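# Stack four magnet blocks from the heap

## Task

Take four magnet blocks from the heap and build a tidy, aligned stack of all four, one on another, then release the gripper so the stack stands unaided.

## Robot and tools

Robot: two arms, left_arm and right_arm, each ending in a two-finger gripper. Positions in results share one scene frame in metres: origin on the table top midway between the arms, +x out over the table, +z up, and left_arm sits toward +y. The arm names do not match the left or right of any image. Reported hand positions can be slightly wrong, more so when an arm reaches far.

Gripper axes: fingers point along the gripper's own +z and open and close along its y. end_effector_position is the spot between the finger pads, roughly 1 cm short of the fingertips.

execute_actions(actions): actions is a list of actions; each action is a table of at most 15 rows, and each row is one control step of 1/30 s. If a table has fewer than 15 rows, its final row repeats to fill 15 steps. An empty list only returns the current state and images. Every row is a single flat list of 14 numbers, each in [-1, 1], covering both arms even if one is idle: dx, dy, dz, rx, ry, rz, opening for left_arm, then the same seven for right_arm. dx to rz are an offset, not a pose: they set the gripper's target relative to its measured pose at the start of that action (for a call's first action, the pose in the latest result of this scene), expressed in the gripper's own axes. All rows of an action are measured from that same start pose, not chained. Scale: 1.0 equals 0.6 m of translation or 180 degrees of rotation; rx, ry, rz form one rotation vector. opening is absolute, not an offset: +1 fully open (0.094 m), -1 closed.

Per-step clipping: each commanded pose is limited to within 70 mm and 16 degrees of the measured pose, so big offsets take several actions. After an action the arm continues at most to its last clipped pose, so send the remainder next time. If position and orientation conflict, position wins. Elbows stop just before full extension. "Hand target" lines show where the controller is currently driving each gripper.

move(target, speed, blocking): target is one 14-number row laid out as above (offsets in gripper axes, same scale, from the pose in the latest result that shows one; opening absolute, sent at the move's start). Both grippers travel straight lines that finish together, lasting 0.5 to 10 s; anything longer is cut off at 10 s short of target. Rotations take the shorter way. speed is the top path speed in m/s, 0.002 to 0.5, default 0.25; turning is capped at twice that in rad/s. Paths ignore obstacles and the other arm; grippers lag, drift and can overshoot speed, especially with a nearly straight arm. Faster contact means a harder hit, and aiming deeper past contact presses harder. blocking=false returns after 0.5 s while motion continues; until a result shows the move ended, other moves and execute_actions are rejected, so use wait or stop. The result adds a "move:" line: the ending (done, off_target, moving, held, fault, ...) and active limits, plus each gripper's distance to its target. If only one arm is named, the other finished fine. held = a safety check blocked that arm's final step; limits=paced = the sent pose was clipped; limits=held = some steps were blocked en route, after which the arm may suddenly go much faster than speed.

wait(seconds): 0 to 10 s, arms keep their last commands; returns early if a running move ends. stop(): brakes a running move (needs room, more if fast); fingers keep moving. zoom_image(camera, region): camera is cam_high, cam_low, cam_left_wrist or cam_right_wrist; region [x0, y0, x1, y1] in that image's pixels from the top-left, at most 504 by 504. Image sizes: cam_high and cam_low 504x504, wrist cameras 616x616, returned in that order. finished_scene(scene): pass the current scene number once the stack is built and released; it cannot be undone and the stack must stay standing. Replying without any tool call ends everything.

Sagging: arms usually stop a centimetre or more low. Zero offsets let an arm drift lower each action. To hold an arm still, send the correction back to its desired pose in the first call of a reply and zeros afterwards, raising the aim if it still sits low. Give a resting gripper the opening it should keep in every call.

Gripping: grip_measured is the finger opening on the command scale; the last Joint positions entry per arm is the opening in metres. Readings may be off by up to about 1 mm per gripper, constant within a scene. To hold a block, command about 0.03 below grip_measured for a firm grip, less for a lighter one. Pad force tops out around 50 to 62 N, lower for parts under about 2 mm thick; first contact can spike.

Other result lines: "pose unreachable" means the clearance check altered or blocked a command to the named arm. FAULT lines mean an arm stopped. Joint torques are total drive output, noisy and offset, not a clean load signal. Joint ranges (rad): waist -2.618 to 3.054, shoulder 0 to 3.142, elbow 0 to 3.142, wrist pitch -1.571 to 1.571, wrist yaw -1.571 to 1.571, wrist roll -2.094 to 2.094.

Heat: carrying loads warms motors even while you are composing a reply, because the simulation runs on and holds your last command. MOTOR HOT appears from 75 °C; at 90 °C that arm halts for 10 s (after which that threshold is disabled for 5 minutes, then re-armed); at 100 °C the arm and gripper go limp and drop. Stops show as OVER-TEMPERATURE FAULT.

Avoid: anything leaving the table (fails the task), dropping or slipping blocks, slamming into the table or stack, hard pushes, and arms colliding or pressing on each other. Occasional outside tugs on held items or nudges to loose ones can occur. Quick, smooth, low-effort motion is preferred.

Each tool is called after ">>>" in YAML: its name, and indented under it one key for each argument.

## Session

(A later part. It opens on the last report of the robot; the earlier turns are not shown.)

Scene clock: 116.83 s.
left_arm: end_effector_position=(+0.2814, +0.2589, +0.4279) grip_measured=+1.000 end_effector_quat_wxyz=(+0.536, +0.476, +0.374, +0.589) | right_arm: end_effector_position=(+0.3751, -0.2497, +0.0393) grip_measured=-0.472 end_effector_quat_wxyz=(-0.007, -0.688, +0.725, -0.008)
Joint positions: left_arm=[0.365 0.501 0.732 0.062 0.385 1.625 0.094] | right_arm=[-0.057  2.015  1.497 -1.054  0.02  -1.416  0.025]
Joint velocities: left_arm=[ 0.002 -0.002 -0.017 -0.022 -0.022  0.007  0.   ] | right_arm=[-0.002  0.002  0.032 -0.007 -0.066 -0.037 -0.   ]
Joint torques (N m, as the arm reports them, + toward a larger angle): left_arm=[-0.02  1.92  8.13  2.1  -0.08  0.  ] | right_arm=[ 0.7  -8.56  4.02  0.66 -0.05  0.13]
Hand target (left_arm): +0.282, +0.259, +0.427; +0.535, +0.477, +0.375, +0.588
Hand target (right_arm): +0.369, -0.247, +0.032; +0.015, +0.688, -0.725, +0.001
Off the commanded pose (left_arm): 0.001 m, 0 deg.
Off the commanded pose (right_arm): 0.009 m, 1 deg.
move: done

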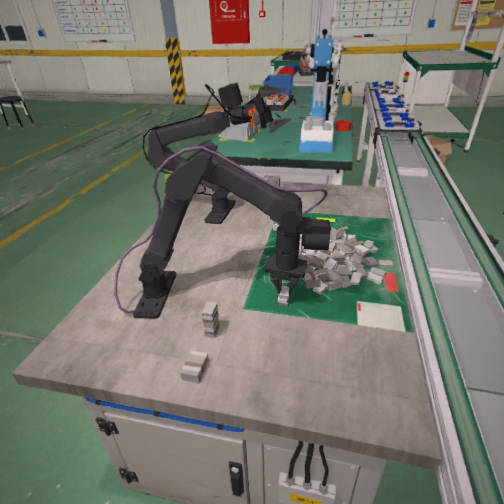

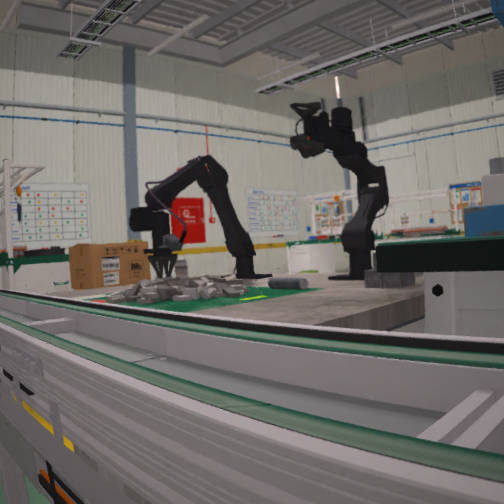

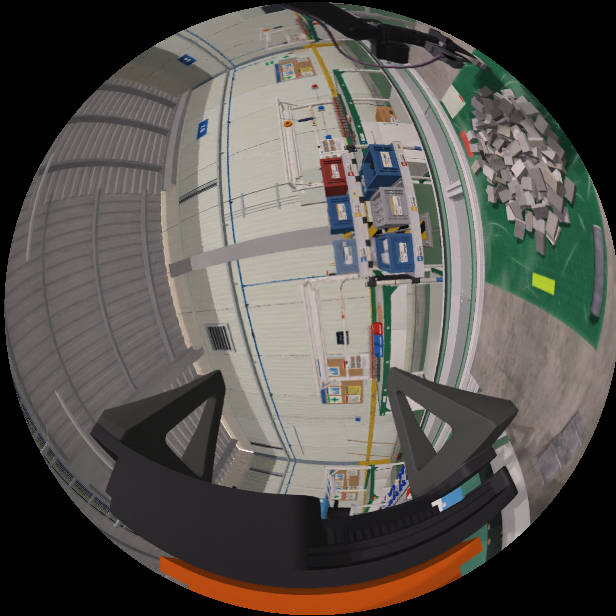

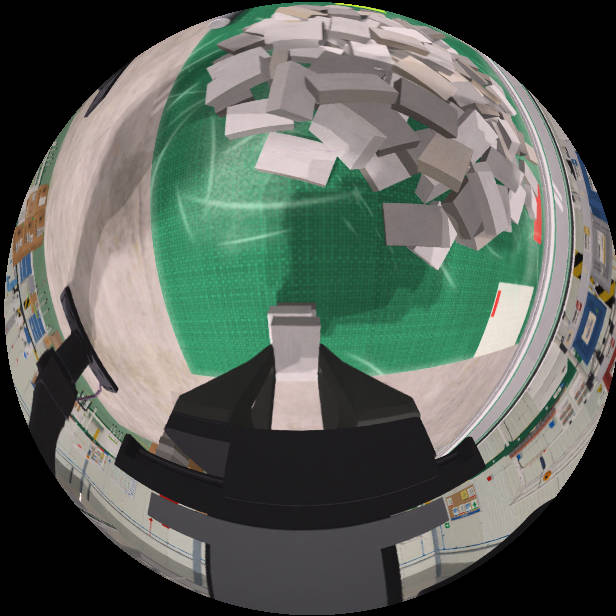

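>>> execute_actions:
  actions: []

Scene clock: 120.53 s.
left_arm: end_effector_position=(+0.2814, +0.2589, +0.4279) grip_measured=+1.000 end_effector_quat_wxyz=(+0.536, +0.476, +0.374, +0.589) | right_arm: end_effector_position=(+0.3755, -0.2496, +0.0393) grip_measured=-0.472 end_effector_quat_wxyz=(-0.006, -0.688, +0.725, -0.008)
Joint positions: left_arm=[0.365 0.501 0.732 0.062 0.385 1.625 0.094] | right_arm=[-0.057  2.015  1.497 -1.053  0.02  -1.416  0.025]
Joint velocities: left_arm=[ 0.007  0.012  0.002 -0.022 -0.051 -0.022  0.   ] | right_arm=[-0.007 -0.002  0.007 -0.022 -0.051 -0.022 -0.001]
Joint torques (N m, as the arm reports them, + toward a larger angle): left_arm=[-0.02  1.93  8.14  2.1  -0.07  0.  ] | right_arm=[ 0.97 -8.76  3.94  0.63 -0.02  0.09]
Hand target (left_arm): +0.282, +0.259, +0.427; +0.535, +0.477, +0.375, +0.588
Hand target (right_arm): +0.369, -0.247, +0.032; +0.015, +0.688, -0.725, +0.001
Off the commanded pose (left_arm): 0.001 m, 0 deg.
Off the commanded pose (right_arm): 0.010 m, 1 deg.

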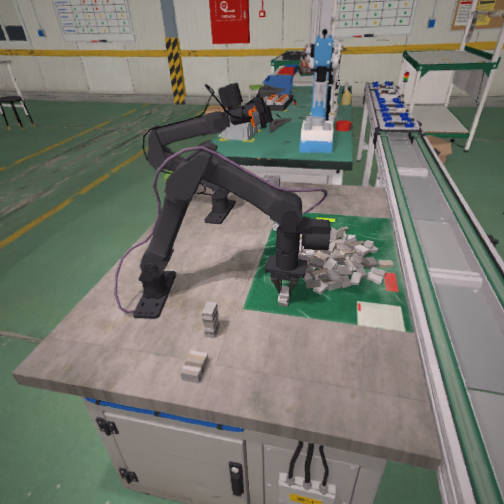

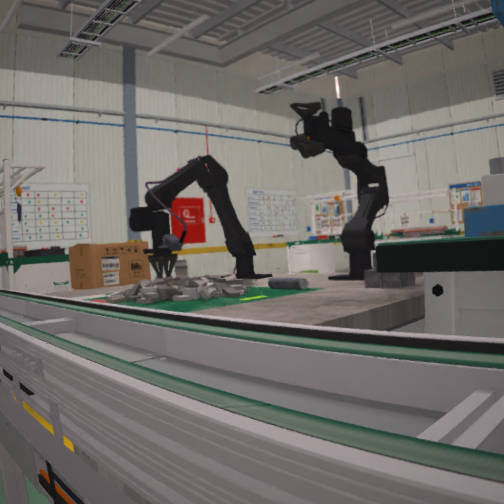

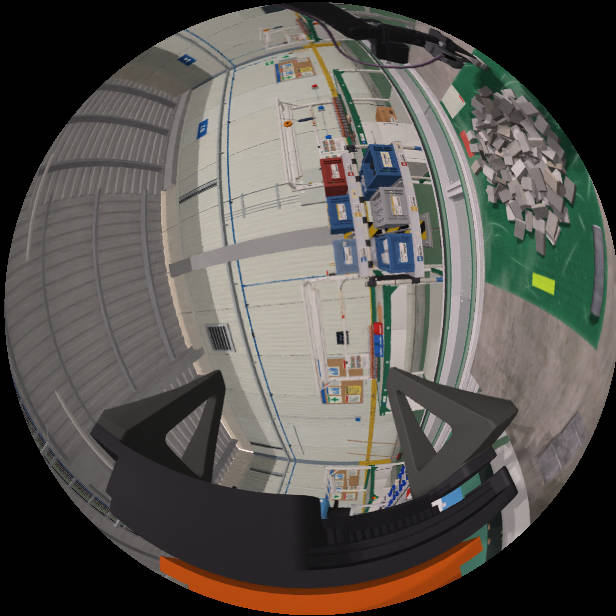

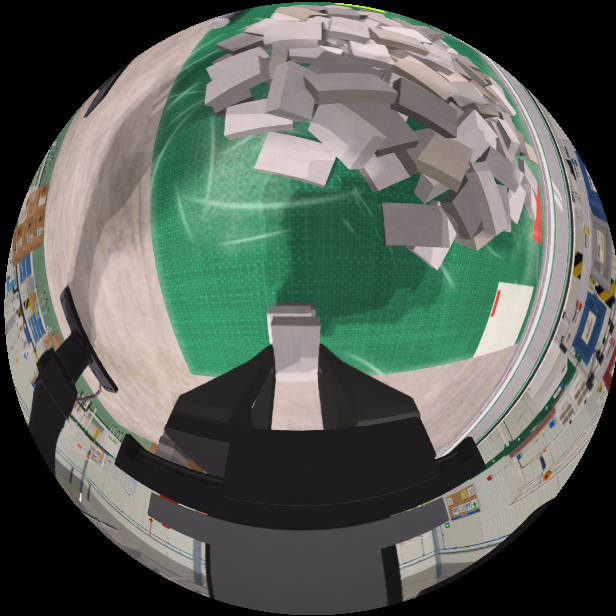

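>>> move:
  target: [0,0,0,0,0,0,1,0,0.014,0.02,0,0,0,-0.49]
  speed: 0.03

>>> zoom_image:
  camera: "cam_right_wrist"
  region: [230,250,370,390]

Scene clock: 122.13 s.
left_arm: end_effector_position=(+0.2811, +0.2588, +0.4288) grip_measured=+1.000 end_effector_quat_wxyz=(+0.536, +0.475, +0.372, +0.590) | right_arm: end_effector_position=(+0.3751, -0.2497, +0.0342) grip_measured=-0.472 end_effector_quat_wxyz=(+0.000, -0.688, +0.725, -0.013)
Joint positions: left_arm=[0.365 0.501 0.732 0.066 0.385 1.625 0.094] | right_arm=[-0.057  2.004  1.459 -1.009  0.02  -1.416  0.025]
Joint velocities: left_arm=[-0.007  0.017 -0.012 -0.066  0.051 -0.066  0.   ] | right_arm=[-0.017 -0.002  0.002  0.007  0.007  0.066  0.001]
Joint torques (N m, as the arm reports them, + toward a larger angle): left_arm=[-0.01  1.93  8.12  2.1  -0.07  0.  ] | right_arm=[ 0.09 -9.37  3.    0.73 -0.01  0.03]
Hand target (left_arm): +0.281, +0.259, +0.428; +0.536, +0.476, +0.374, +0.589
Hand target (right_arm): +0.367, -0.249, +0.027; +0.007, +0.688, -0.725, +0.008
Off the commanded pose (left_arm): 0.001 m, 0 deg.
Off the commanded pose (right_arm): 0.011 m, 1 deg.
move: off_target (right_arm)

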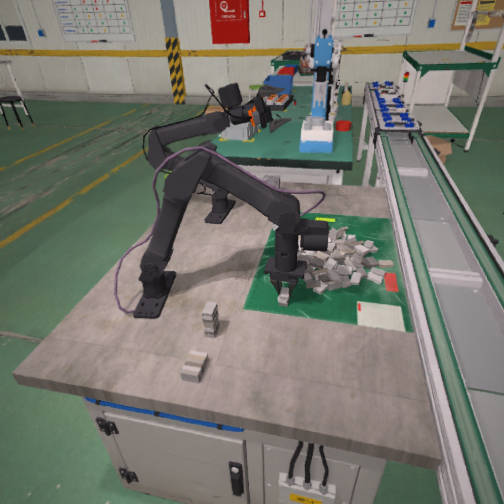

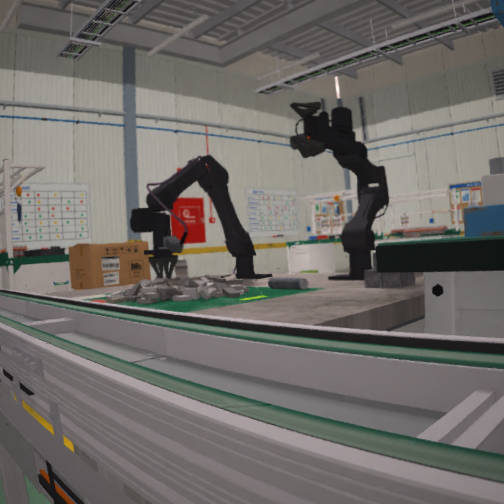

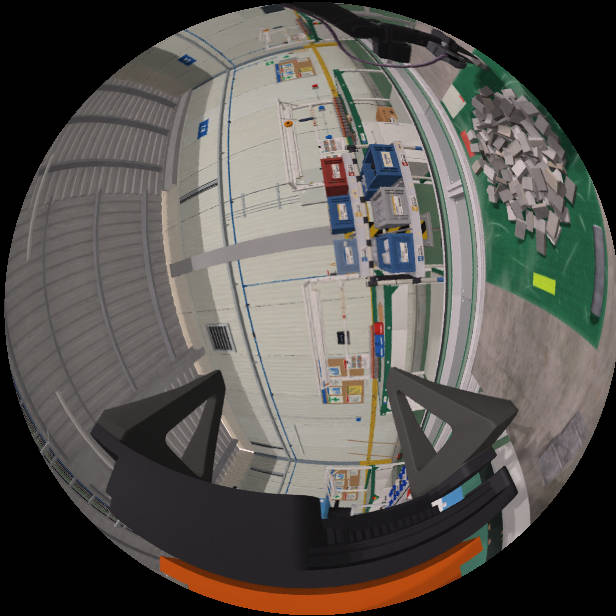

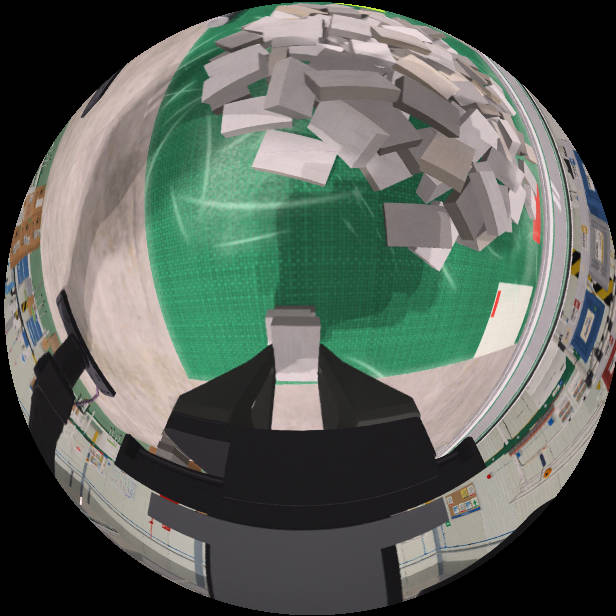

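Region (230, 250, 370, 390) of cam_right_wrist's 616x616 image, scaled by 3.600, with more detail than that image has.

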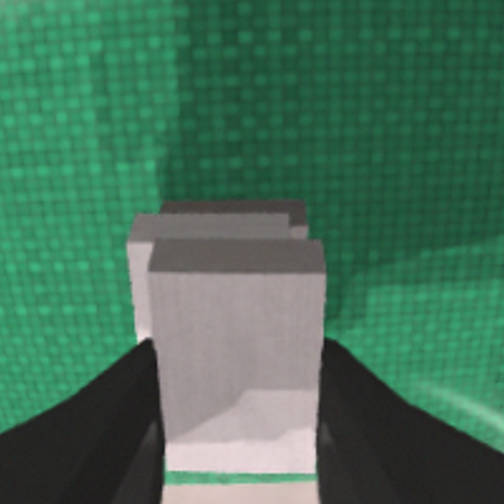

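>>> execute_actions:
  actions:
    - [[0,0,0,0,0,0,1,0,0,0.004,0,0,0,-0.47],[0,0,0,0,0,0,1,0,0,0.004,0,0,0,-0.455],[0,0,0,0,0,0,1,0,0,0.004,0,0,0,-0.44],[0,0,0,0,0,0,1,0,0,0.002,0,0,0,-0.42],[0,0,0,0,0,0,1,0,0,0,0,0,0,-0.4],[0,0,0,0,0,0,1,0,0,0,0,0,0,-0.37],[0,0,0,0,0,0,1,0,0,0,0,0,0,-0.33],[0,0,0,0,0,0,1,0,0,0,0,0,0,-0.29],[0,0,0,0,0,0,1,0,0,0,0,0,0,-0.25],[0,0,0,0,0,0,1,0,0,-0.005,0,0,0,-0.2],[0,0,0,0,0,0,1,0,0,-0.01,0,0,0,-0.15]]
    - [[0,0,0,0,0,0,1,0,-0.004,-0.03,0,0,0,-0.15]]
    - [[0,0,0,0,0,0,1,0,-0.004,-0.05,0,0,0,-0.15]]

Scene clock: 125.60 s.
left_arm: end_effector_position=(+0.2804, +0.2585, +0.4313) grip_measured=+1.000 end_effector_quat_wxyz=(+0.537, +0.473, +0.369, +0.593) | right_arm: end_effector_position=(+0.3718, -0.2500, +0.0610) grip_measured=-0.152 end_effector_quat_wxyz=(-0.013, -0.688, +0.725, -0.003)
Joint positions: left_arm=[0.365 0.501 0.732 0.077 0.385 1.625 0.094] | right_arm=[-0.057  1.998  1.56  -1.15   0.02  -1.416  0.04 ]
Joint velocities: left_arm=[ 0.007 -0.012  0.007 -0.022 -0.022 -0.022  0.   ] | right_arm=[ 0.002 -0.017  0.002  0.007  0.007  0.022 -0.   ]
Joint torques (N m, as the arm reports them, + toward a larger angle): left_arm=[-0.01  1.94  8.12  2.11 -0.08  0.  ] | right_arm=[ 0.08 -9.73  7.39  0.4   0.    0.02]
Hand target (left_arm): +0.281, +0.259, +0.430; +0.537, +0.474, +0.370, +0.592
Hand target (right_arm): +0.374, -0.250, +0.071; +0.008, +0.688, -0.725, +0.007
Off the commanded pose (left_arm): 0.001 m, 0 deg.
Off the commanded pose (right_arm): 0.010 m, 1 deg.

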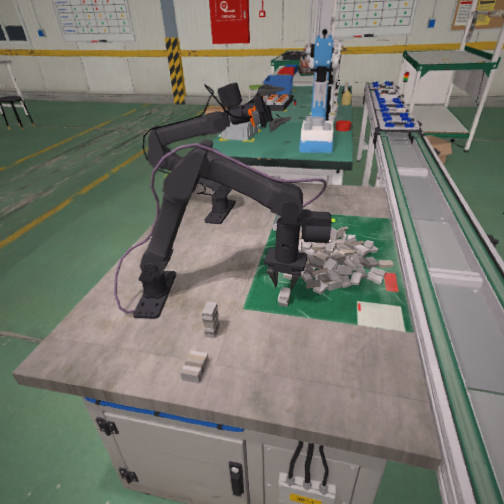

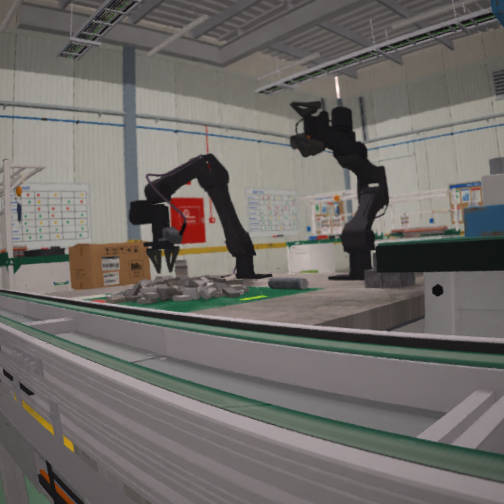

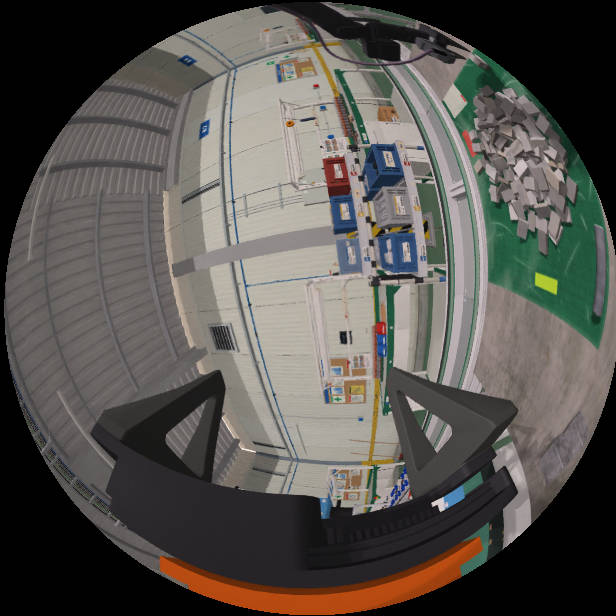

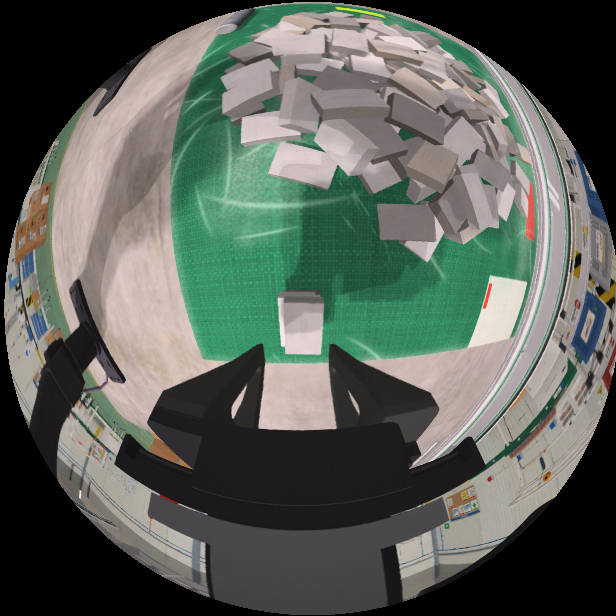

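>>> move:
  target: [0,0,-0.0,0,0,0,1,-0.21,0.026,-0.012,0,0,0.594,-0.2]
  speed: 0.45

Scene clock: 130.33 s.
left_arm: end_effector_position=(+0.2801, +0.2584, +0.4322) grip_measured=+1.000 end_effector_quat_wxyz=(+0.538, +0.472, +0.367, +0.594) | right_arm: end_effector_position=(+0.3603, -0.1279, +0.0644) grip_measured=-0.198 end_effector_quat_wxyz=(-0.004, +0.170, +0.985, -0.012)
Joint positions: left_arm=[0.365 0.501 0.732 0.081 0.385 1.625 0.094] | right_arm=[ 0.259  2.075  1.688 -1.204  0.016  0.761  0.038]
Joint velocities: left_arm=[-0.017 -0.012  0.002  0.081 -0.022  0.051  0.   ] | right_arm=[-0.002  0.002  0.007 -0.007  0.022 -0.007 -0.001]
Joint torques (N m, as the arm reports them, + toward a larger angle): left_arm=[-0.02  1.95  8.12  2.09 -0.08  0.  ] | right_arm=[ 0.66 -8.61  7.66  0.39 -0.07  0.11]
Hand target (left_arm): +0.280, +0.259, +0.431; +0.537, +0.473, +0.368, +0.593
Hand target (right_arm): +0.363, -0.123, +0.066; -0.005, +0.173, +0.985, -0.010
Off the commanded pose (left_arm): 0.001 m, 0 deg.
Off the commanded pose (right_arm): 0.005 m, 0 deg.
move: done

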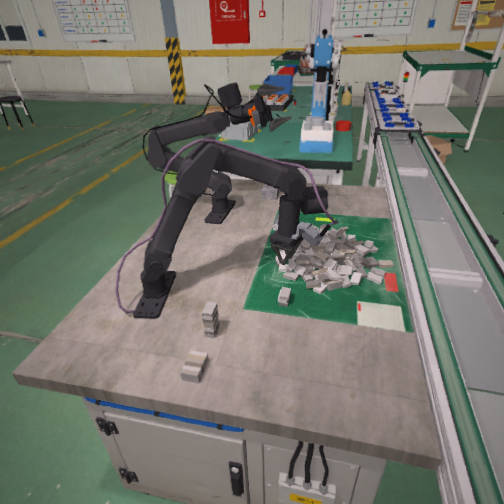

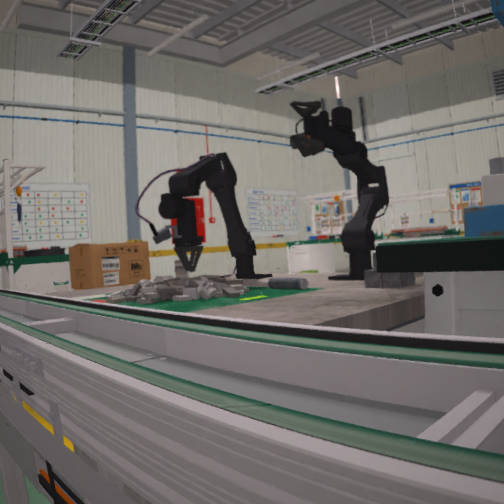

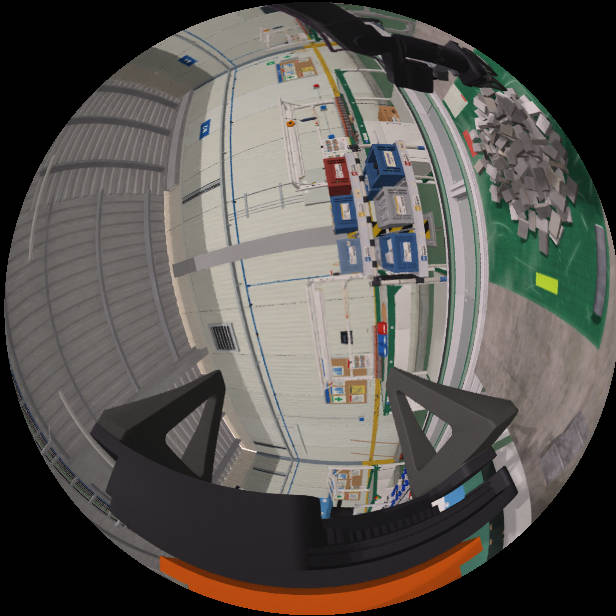

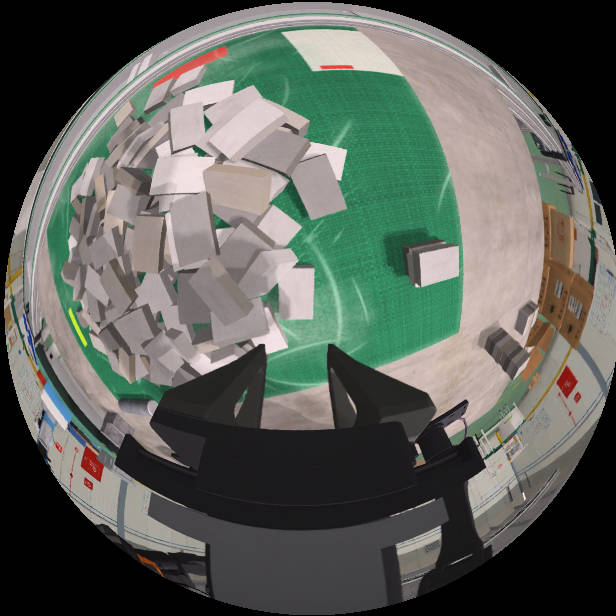

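>>> zoom_image:
  camera: "cam_right_wrist"
  region: [228,220,368,360]

Region (228, 220, 368, 360) of cam_right_wrist's 616x616 image, scaled by 3.600, with more detail than that image has.

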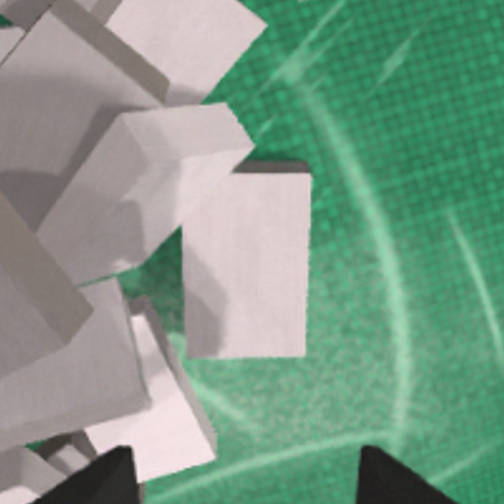

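>>> move:
  target: [0,0,0,0,0,0,1,-0.018,-0.002,0.062,0,0,0,-0.32]
  speed: 0.1

>>> zoom_image:
  camera: "cam_right_wrist"
  region: [200,220,400,420]

Scene clock: 134.73 s.
left_arm: end_effector_position=(+0.2799, +0.2584, +0.4330) grip_measured=+1.000 end_effector_quat_wxyz=(+0.538, +0.471, +0.366, +0.595) | right_arm: end_effector_position=(+0.3711, -0.1293, +0.0364) grip_measured=-0.318 end_effector_quat_wxyz=(+0.003, +0.171, +0.985, -0.008)
Joint positions: left_arm=[0.365 0.501 0.732 0.085 0.385 1.625 0.094] | right_arm=[ 0.245  2.118  1.641 -1.097  0.016  0.749  0.032]
Joint velocities: left_arm=[ 0.007 -0.012  0.002  0.051  0.037 -0.007  0.   ] | right_arm=[-0.012 -0.012  0.012  0.007 -0.022 -0.037 -0.001]
Joint torques (N m, as the arm reports them, + toward a larger angle): left_arm=[-0.02  1.94  8.11  2.08 -0.08  0.  ] | right_arm=[-0.72 -8.98  4.07  0.72 -0.03 -0.08]
Hand target (left_arm): +0.280, +0.258, +0.432; +0.538, +0.472, +0.367, +0.594
Hand target (right_arm): +0.369, -0.134, +0.027; -0.004, +0.170, +0.985, -0.012
Off the commanded pose (left_arm): 0.001 m, 0 deg.
Off the commanded pose (right_arm): 0.010 m, 1 deg.
move: done

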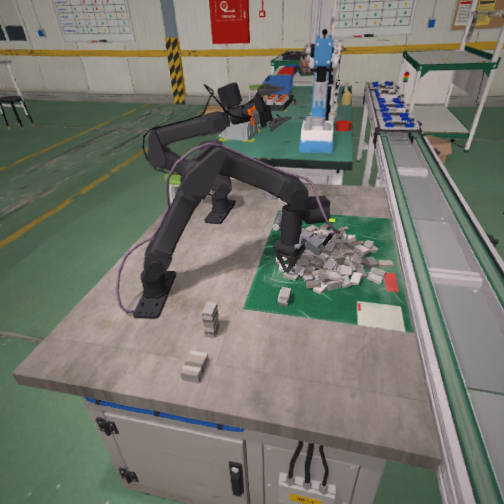

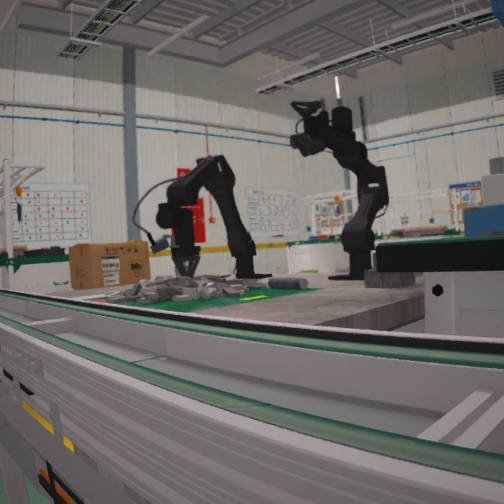

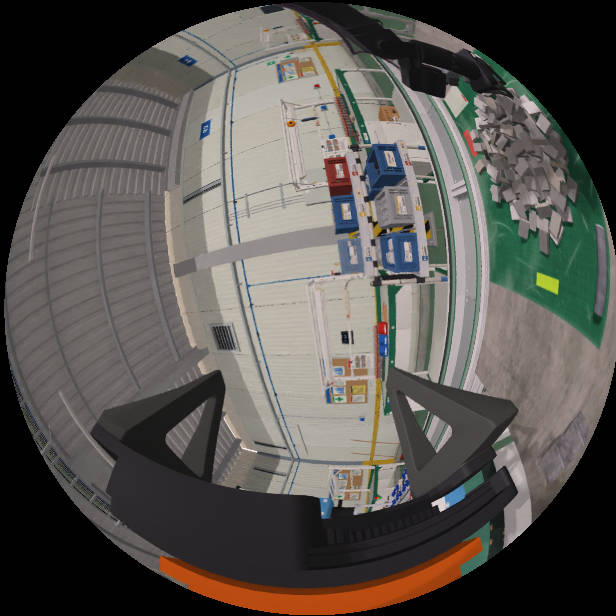

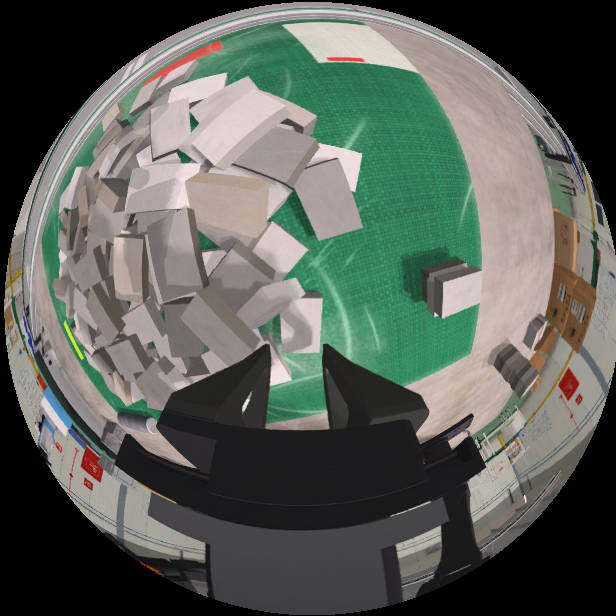

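Region (200, 220, 400, 420) of cam_right_wrist's 616x616 image, scaled by 2.520, with more detail than that image has.

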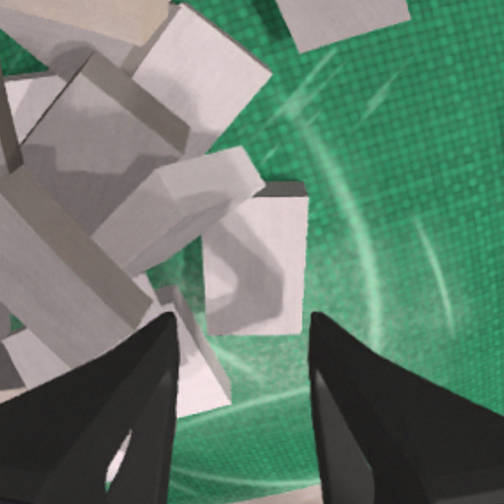

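>>> move:
  target: [0,0,0,0,0,0,1,0.002,-0.015,0.052,0,0,0,-0.32]
  speed: 0.05

>>> zoom_image:
  camera: "cam_right_wrist"
  region: [200,240,400,440]

Scene clock: 136.87 s.
left_arm: end_effector_position=(+0.2796, +0.2583, +0.4339) grip_measured=+1.000 end_effector_quat_wxyz=(+0.538, +0.471, +0.365, +0.596) | right_arm: end_effector_position=(+0.3661, -0.1351, +0.0158) grip_measured=-0.318 end_effector_quat_wxyz=(+0.004, +0.172, +0.985, -0.008)
Joint positions: left_arm=[0.365 0.501 0.732 0.089 0.385 1.625 0.094] | right_arm=[ 0.237  2.112  1.547 -1.007  0.018  0.742  0.032]
Joint velocities: left_arm=[ 0.002  0.002 -0.002 -0.022 -0.037 -0.022  0.   ] | right_arm=[ 0.002 -0.002  0.012 -0.022 -0.022  0.051 -0.001]
Joint torques (N m, as the arm reports them, + toward a larger angle): left_arm=[-0.01  1.95  8.12  2.08 -0.08  0.  ] | right_arm=[-0.86 -8.8   3.85  0.9  -0.04 -0.06]
Hand target (left_arm): +0.280, +0.258, +0.433; +0.538, +0.471, +0.366, +0.595
Hand target (right_arm): +0.366, -0.138, +0.006; +0.003, +0.171, +0.985, -0.008
Off the commanded pose (left_arm): 0.001 m, 0 deg.
Off the commanded pose (right_arm): 0.011 m, 0 deg.
move: off_target (right_arm)

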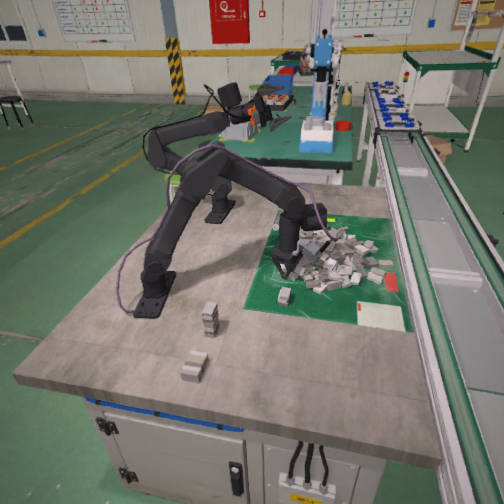

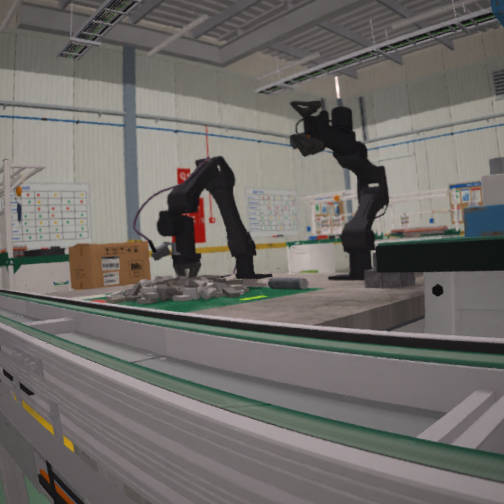

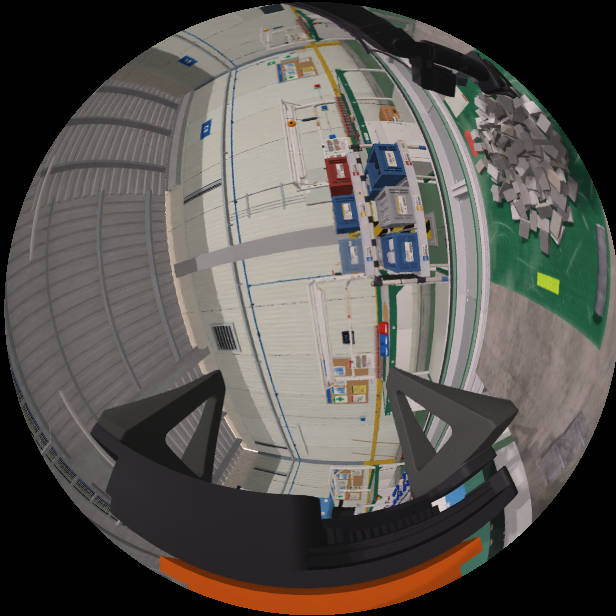

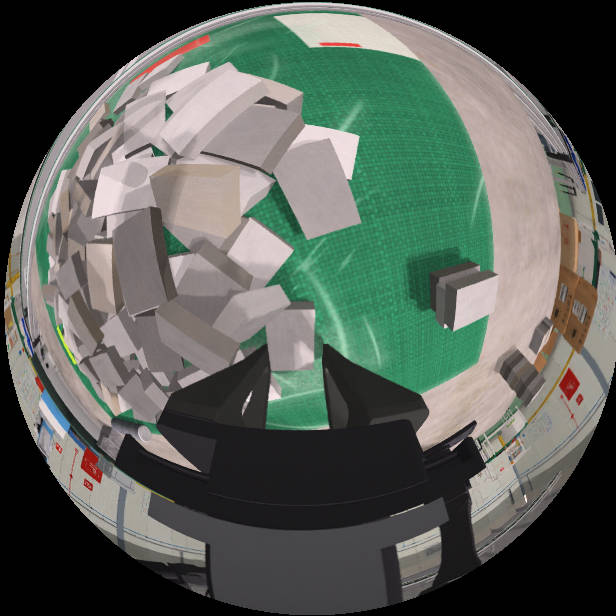

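Region (200, 240, 400, 440) of cam_right_wrist's 616x616 image, scaled by 2.520, with more detail than that image has.

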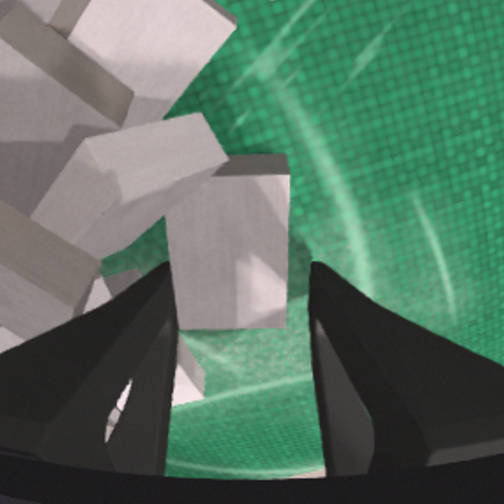

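>>> execute_actions:
  actions:
    - [[0,0,0,0,0,0,1,-0.004,0.004,0.012,0,0,0,-0.32],[0,0,0,0,0,0,1,-0.008,0.008,0.014,0,0,0,-0.32],[0,0,0,0,0,0,1,-0.012,0.012,0.016,0,0,0,-0.32],[0,0,0,0,0,0,1,-0.014,0.014,0.016,0,0,0,-0.33],[0,0,0,0,0,0,1,-0.014,0.014,0.016,0,0,0,-0.35],[0,0,0,0,0,0,1,-0.014,0.014,0.016,0,0,0,-0.37],[0,0,0,0,0,0,1,-0.014,0.014,0.016,0,0,0,-0.39],[0,0,0,0,0,0,1,-0.014,0.014,0.016,0,0,0,-0.41],[0,0,0,0,0,0,1,-0.014,0.014,0.016,0,0,0,-0.43],[0,0,0,0,0,0,1,-0.014,0.014,0.016,0,0,0,-0.445],[0,0,0,0,0,0,1,-0.014,0.014,0.016,0,0,0,-0.46],[0,0,0,0,0,0,1,-0.014,0.014,0.016,0,0,0,-0.475],[0,0,0,0,0,0,1,-0.014,0.014,0.016,0,0,0,-0.49]]

>>> move:
  target: [0,0,0,0,0,0,1,0.02,-0.05,0,0,0,0,-0.49]
  speed: 0.05

>>> zoom_image:
  camera: "cam_right_wrist"
  region: [200,240,400,440]

Scene clock: 141.10 s.
left_arm: end_effector_position=(+0.2794, +0.2582, +0.4346) grip_measured=+1.000 end_effector_quat_wxyz=(+0.539, +0.470, +0.363, +0.597) | right_arm: end_effector_position=(+0.3685, -0.1334, +0.0124) grip_measured=-0.471 end_effector_quat_wxyz=(-0.001, +0.172, +0.985, -0.009)
Joint positions: left_arm=[0.365 0.501 0.732 0.092 0.385 1.625 0.094] | right_arm=[ 0.237  2.136  1.57  -1.016  0.014  0.742  0.025]
Joint velocities: left_arm=[-0.007 -0.002 -0.012  0.037 -0.022 -0.022  0.   ] | right_arm=[-0.002 -0.022 -0.002 -0.007 -0.037  0.051  0.   ]
Joint torques (N m, as the arm reports them, + toward a larger angle): left_arm=[-0.01  1.95  8.1   2.07 -0.08  0.  ] | right_arm=[ 0.16 -7.69  6.88  0.73  0.01  0.03]
Hand target (left_arm): +0.280, +0.258, +0.434; +0.538, +0.471, +0.365, +0.596
Hand target (right_arm): +0.376, -0.130, +0.006; +0.004, +0.172, +0.985, -0.008
Off the commanded pose (left_arm): 0.001 m, 0 deg.
Off the commanded pose (right_arm): 0.011 m, 1 deg.

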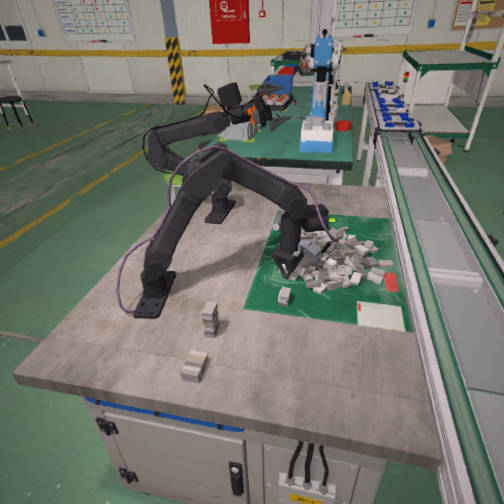

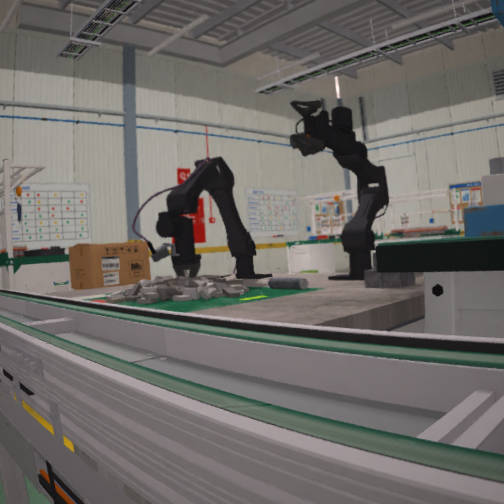

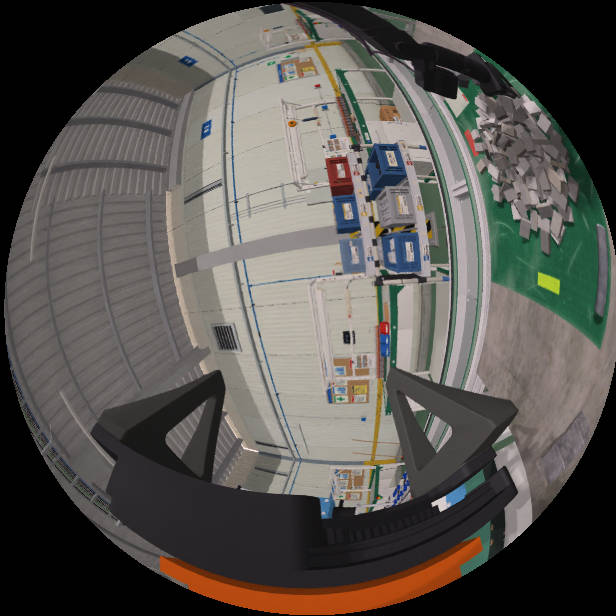

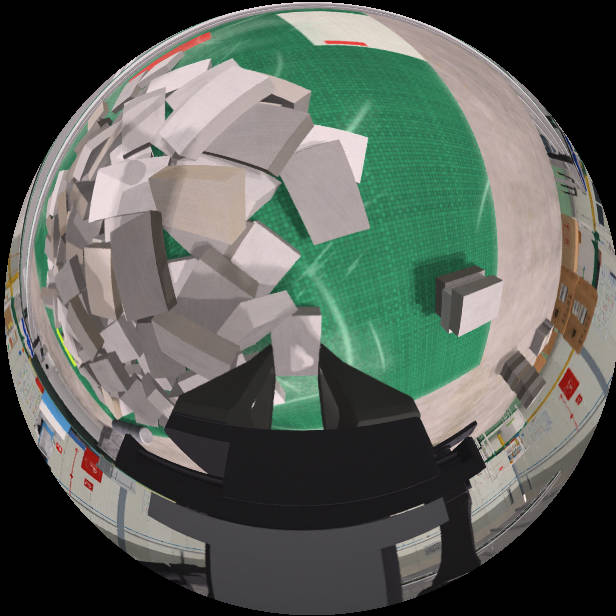

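Scene clock: 142.03 s.
left_arm: end_effector_position=(+0.2791, +0.2581, +0.4354) grip_measured=+1.000 end_effector_quat_wxyz=(+0.539, +0.469, +0.362, +0.598) | right_arm: end_effector_position=(+0.3499, -0.1527, +0.0125) grip_measured=-0.471 end_effector_quat_wxyz=(-0.002, +0.173, +0.985, -0.010)
Joint positions: left_arm=[0.365 0.501 0.732 0.096 0.385 1.625 0.094] | right_arm=[ 0.208  2.05   1.436 -0.971  0.014  0.715  0.025]
Joint velocities: left_arm=[-0.012 -0.012 -0.007 -0.007 -0.007 -0.066  0.   ] | right_arm=[ 0.017 -0.007  0.002  0.066 -0.051 -0.007  0.001]
Joint torques (N m, as the arm reports them, + toward a larger angle): left_arm=[-0.02  1.95  8.12  2.07 -0.08  0.  ] | right_arm=[ -0.87 -10.55   3.6    0.65  -0.02  -0.07]
Hand target (left_arm): +0.279, +0.258, +0.435; +0.539, +0.470, +0.363, +0.597
Hand target (right_arm): +0.347, -0.158, +0.013; -0.001, +0.172, +0.985, -0.009
Off the commanded pose (left_arm): 0.001 m, 0 deg.
Off the commanded pose (right_arm): 0.006 m, 0 deg.
move: done

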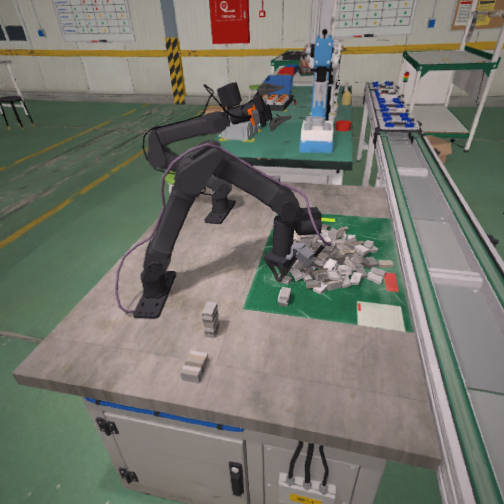

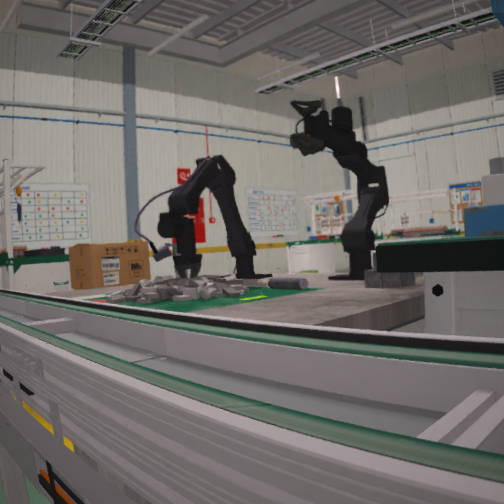

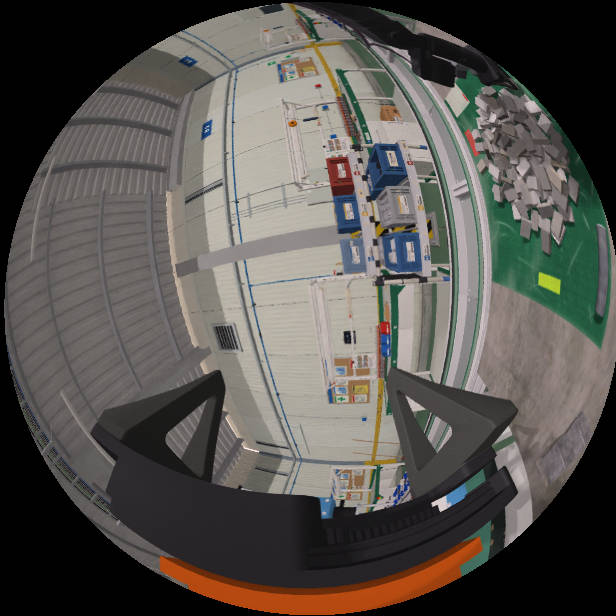

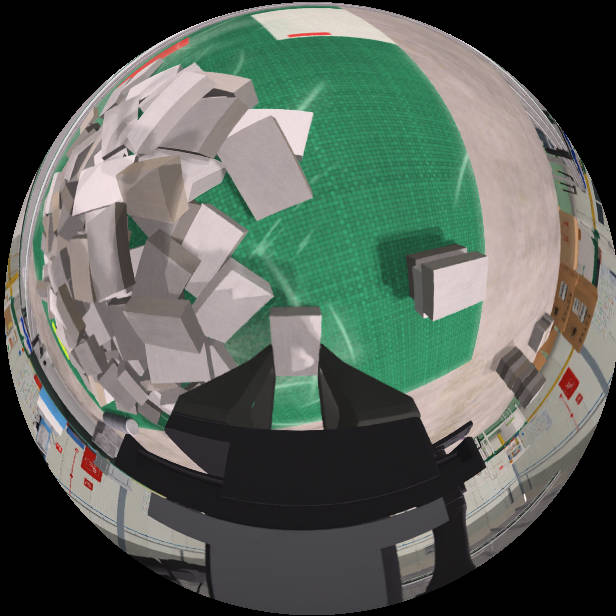

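Region (200, 240, 400, 440) of cam_right_wrist's 616x616 image, scaled by 2.520, with more detail than that image has.

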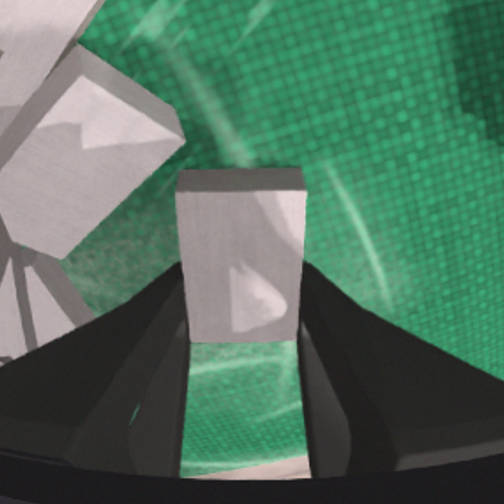

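>>> move:
  target: [0,0,0,0,0,0,1,0,0,-0.11,0,0,0,-0.49]
  speed: 0.12

Scene clock: 143.87 s.
left_arm: end_effector_position=(+0.2788, +0.2580, +0.4362) grip_measured=+1.000 end_effector_quat_wxyz=(+0.539, +0.469, +0.361, +0.599) | right_arm: end_effector_position=(+0.3462, -0.1541, +0.0665) grip_measured=-0.471 end_effector_quat_wxyz=(-0.014, +0.172, +0.985, -0.016)
Joint positions: left_arm=[0.365 0.501 0.732 0.099 0.385 1.625 0.094] | right_arm=[ 0.208  2.004  1.59  -1.198  0.014  0.714  0.025]
Joint velocities: left_arm=[ 0.012 -0.007 -0.007 -0.051 -0.051  0.007  0.   ] | right_arm=[ 0.007  0.002 -0.017 -0.051  0.081 -0.007 -0.001]
Joint torques (N m, as the arm reports them, + toward a larger angle): left_arm=[-0.01  1.95  8.11  2.07 -0.08  0.  ] | right_arm=[ 0.12 -9.97  7.45  0.34 -0.04  0.02]
Hand target (left_arm): +0.279, +0.258, +0.435; +0.539, +0.469, +0.362, +0.599
Hand target (right_arm): +0.351, -0.152, +0.078; -0.002, +0.172, +0.985, -0.009
Off the commanded pose (left_arm): 0.001 m, 0 deg.
Off the commanded pose (right_arm): 0.013 m, 2 deg.
move: off_target (right_arm)

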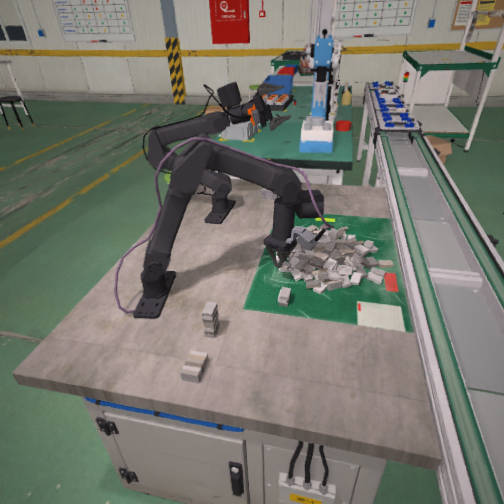

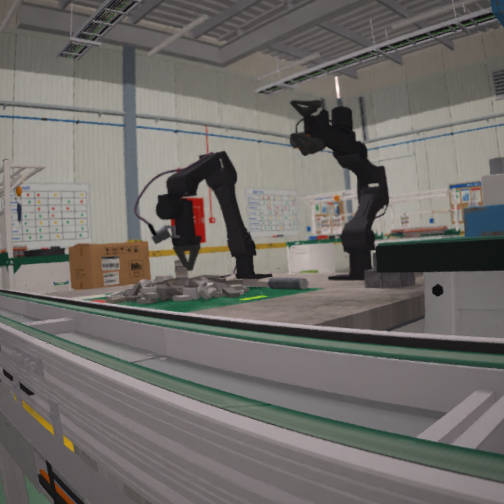

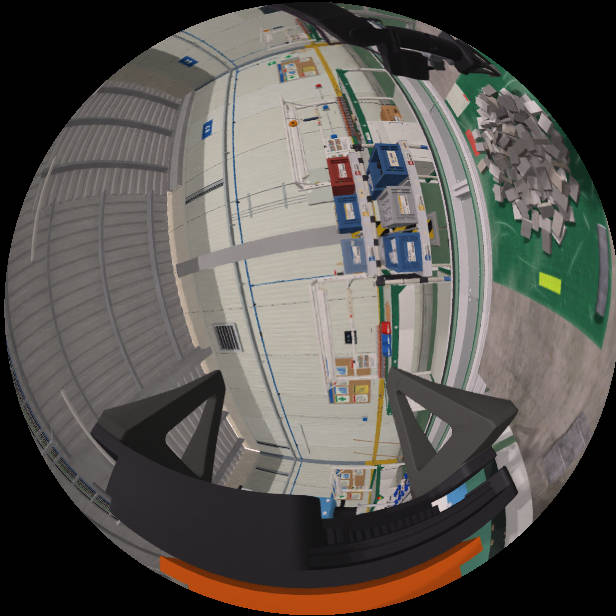

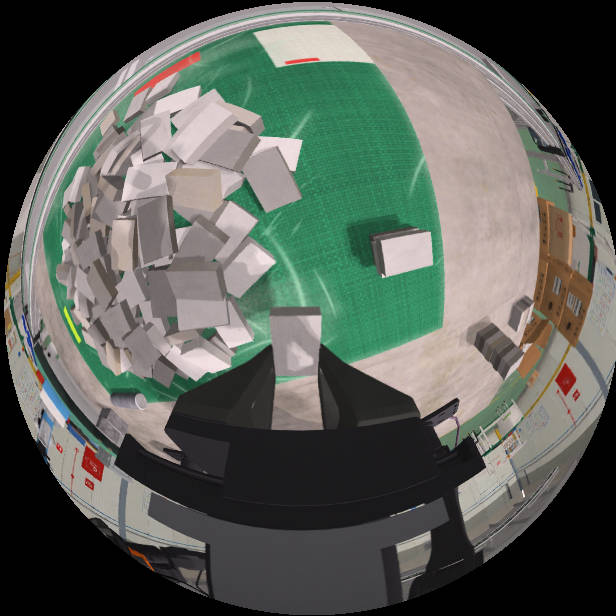

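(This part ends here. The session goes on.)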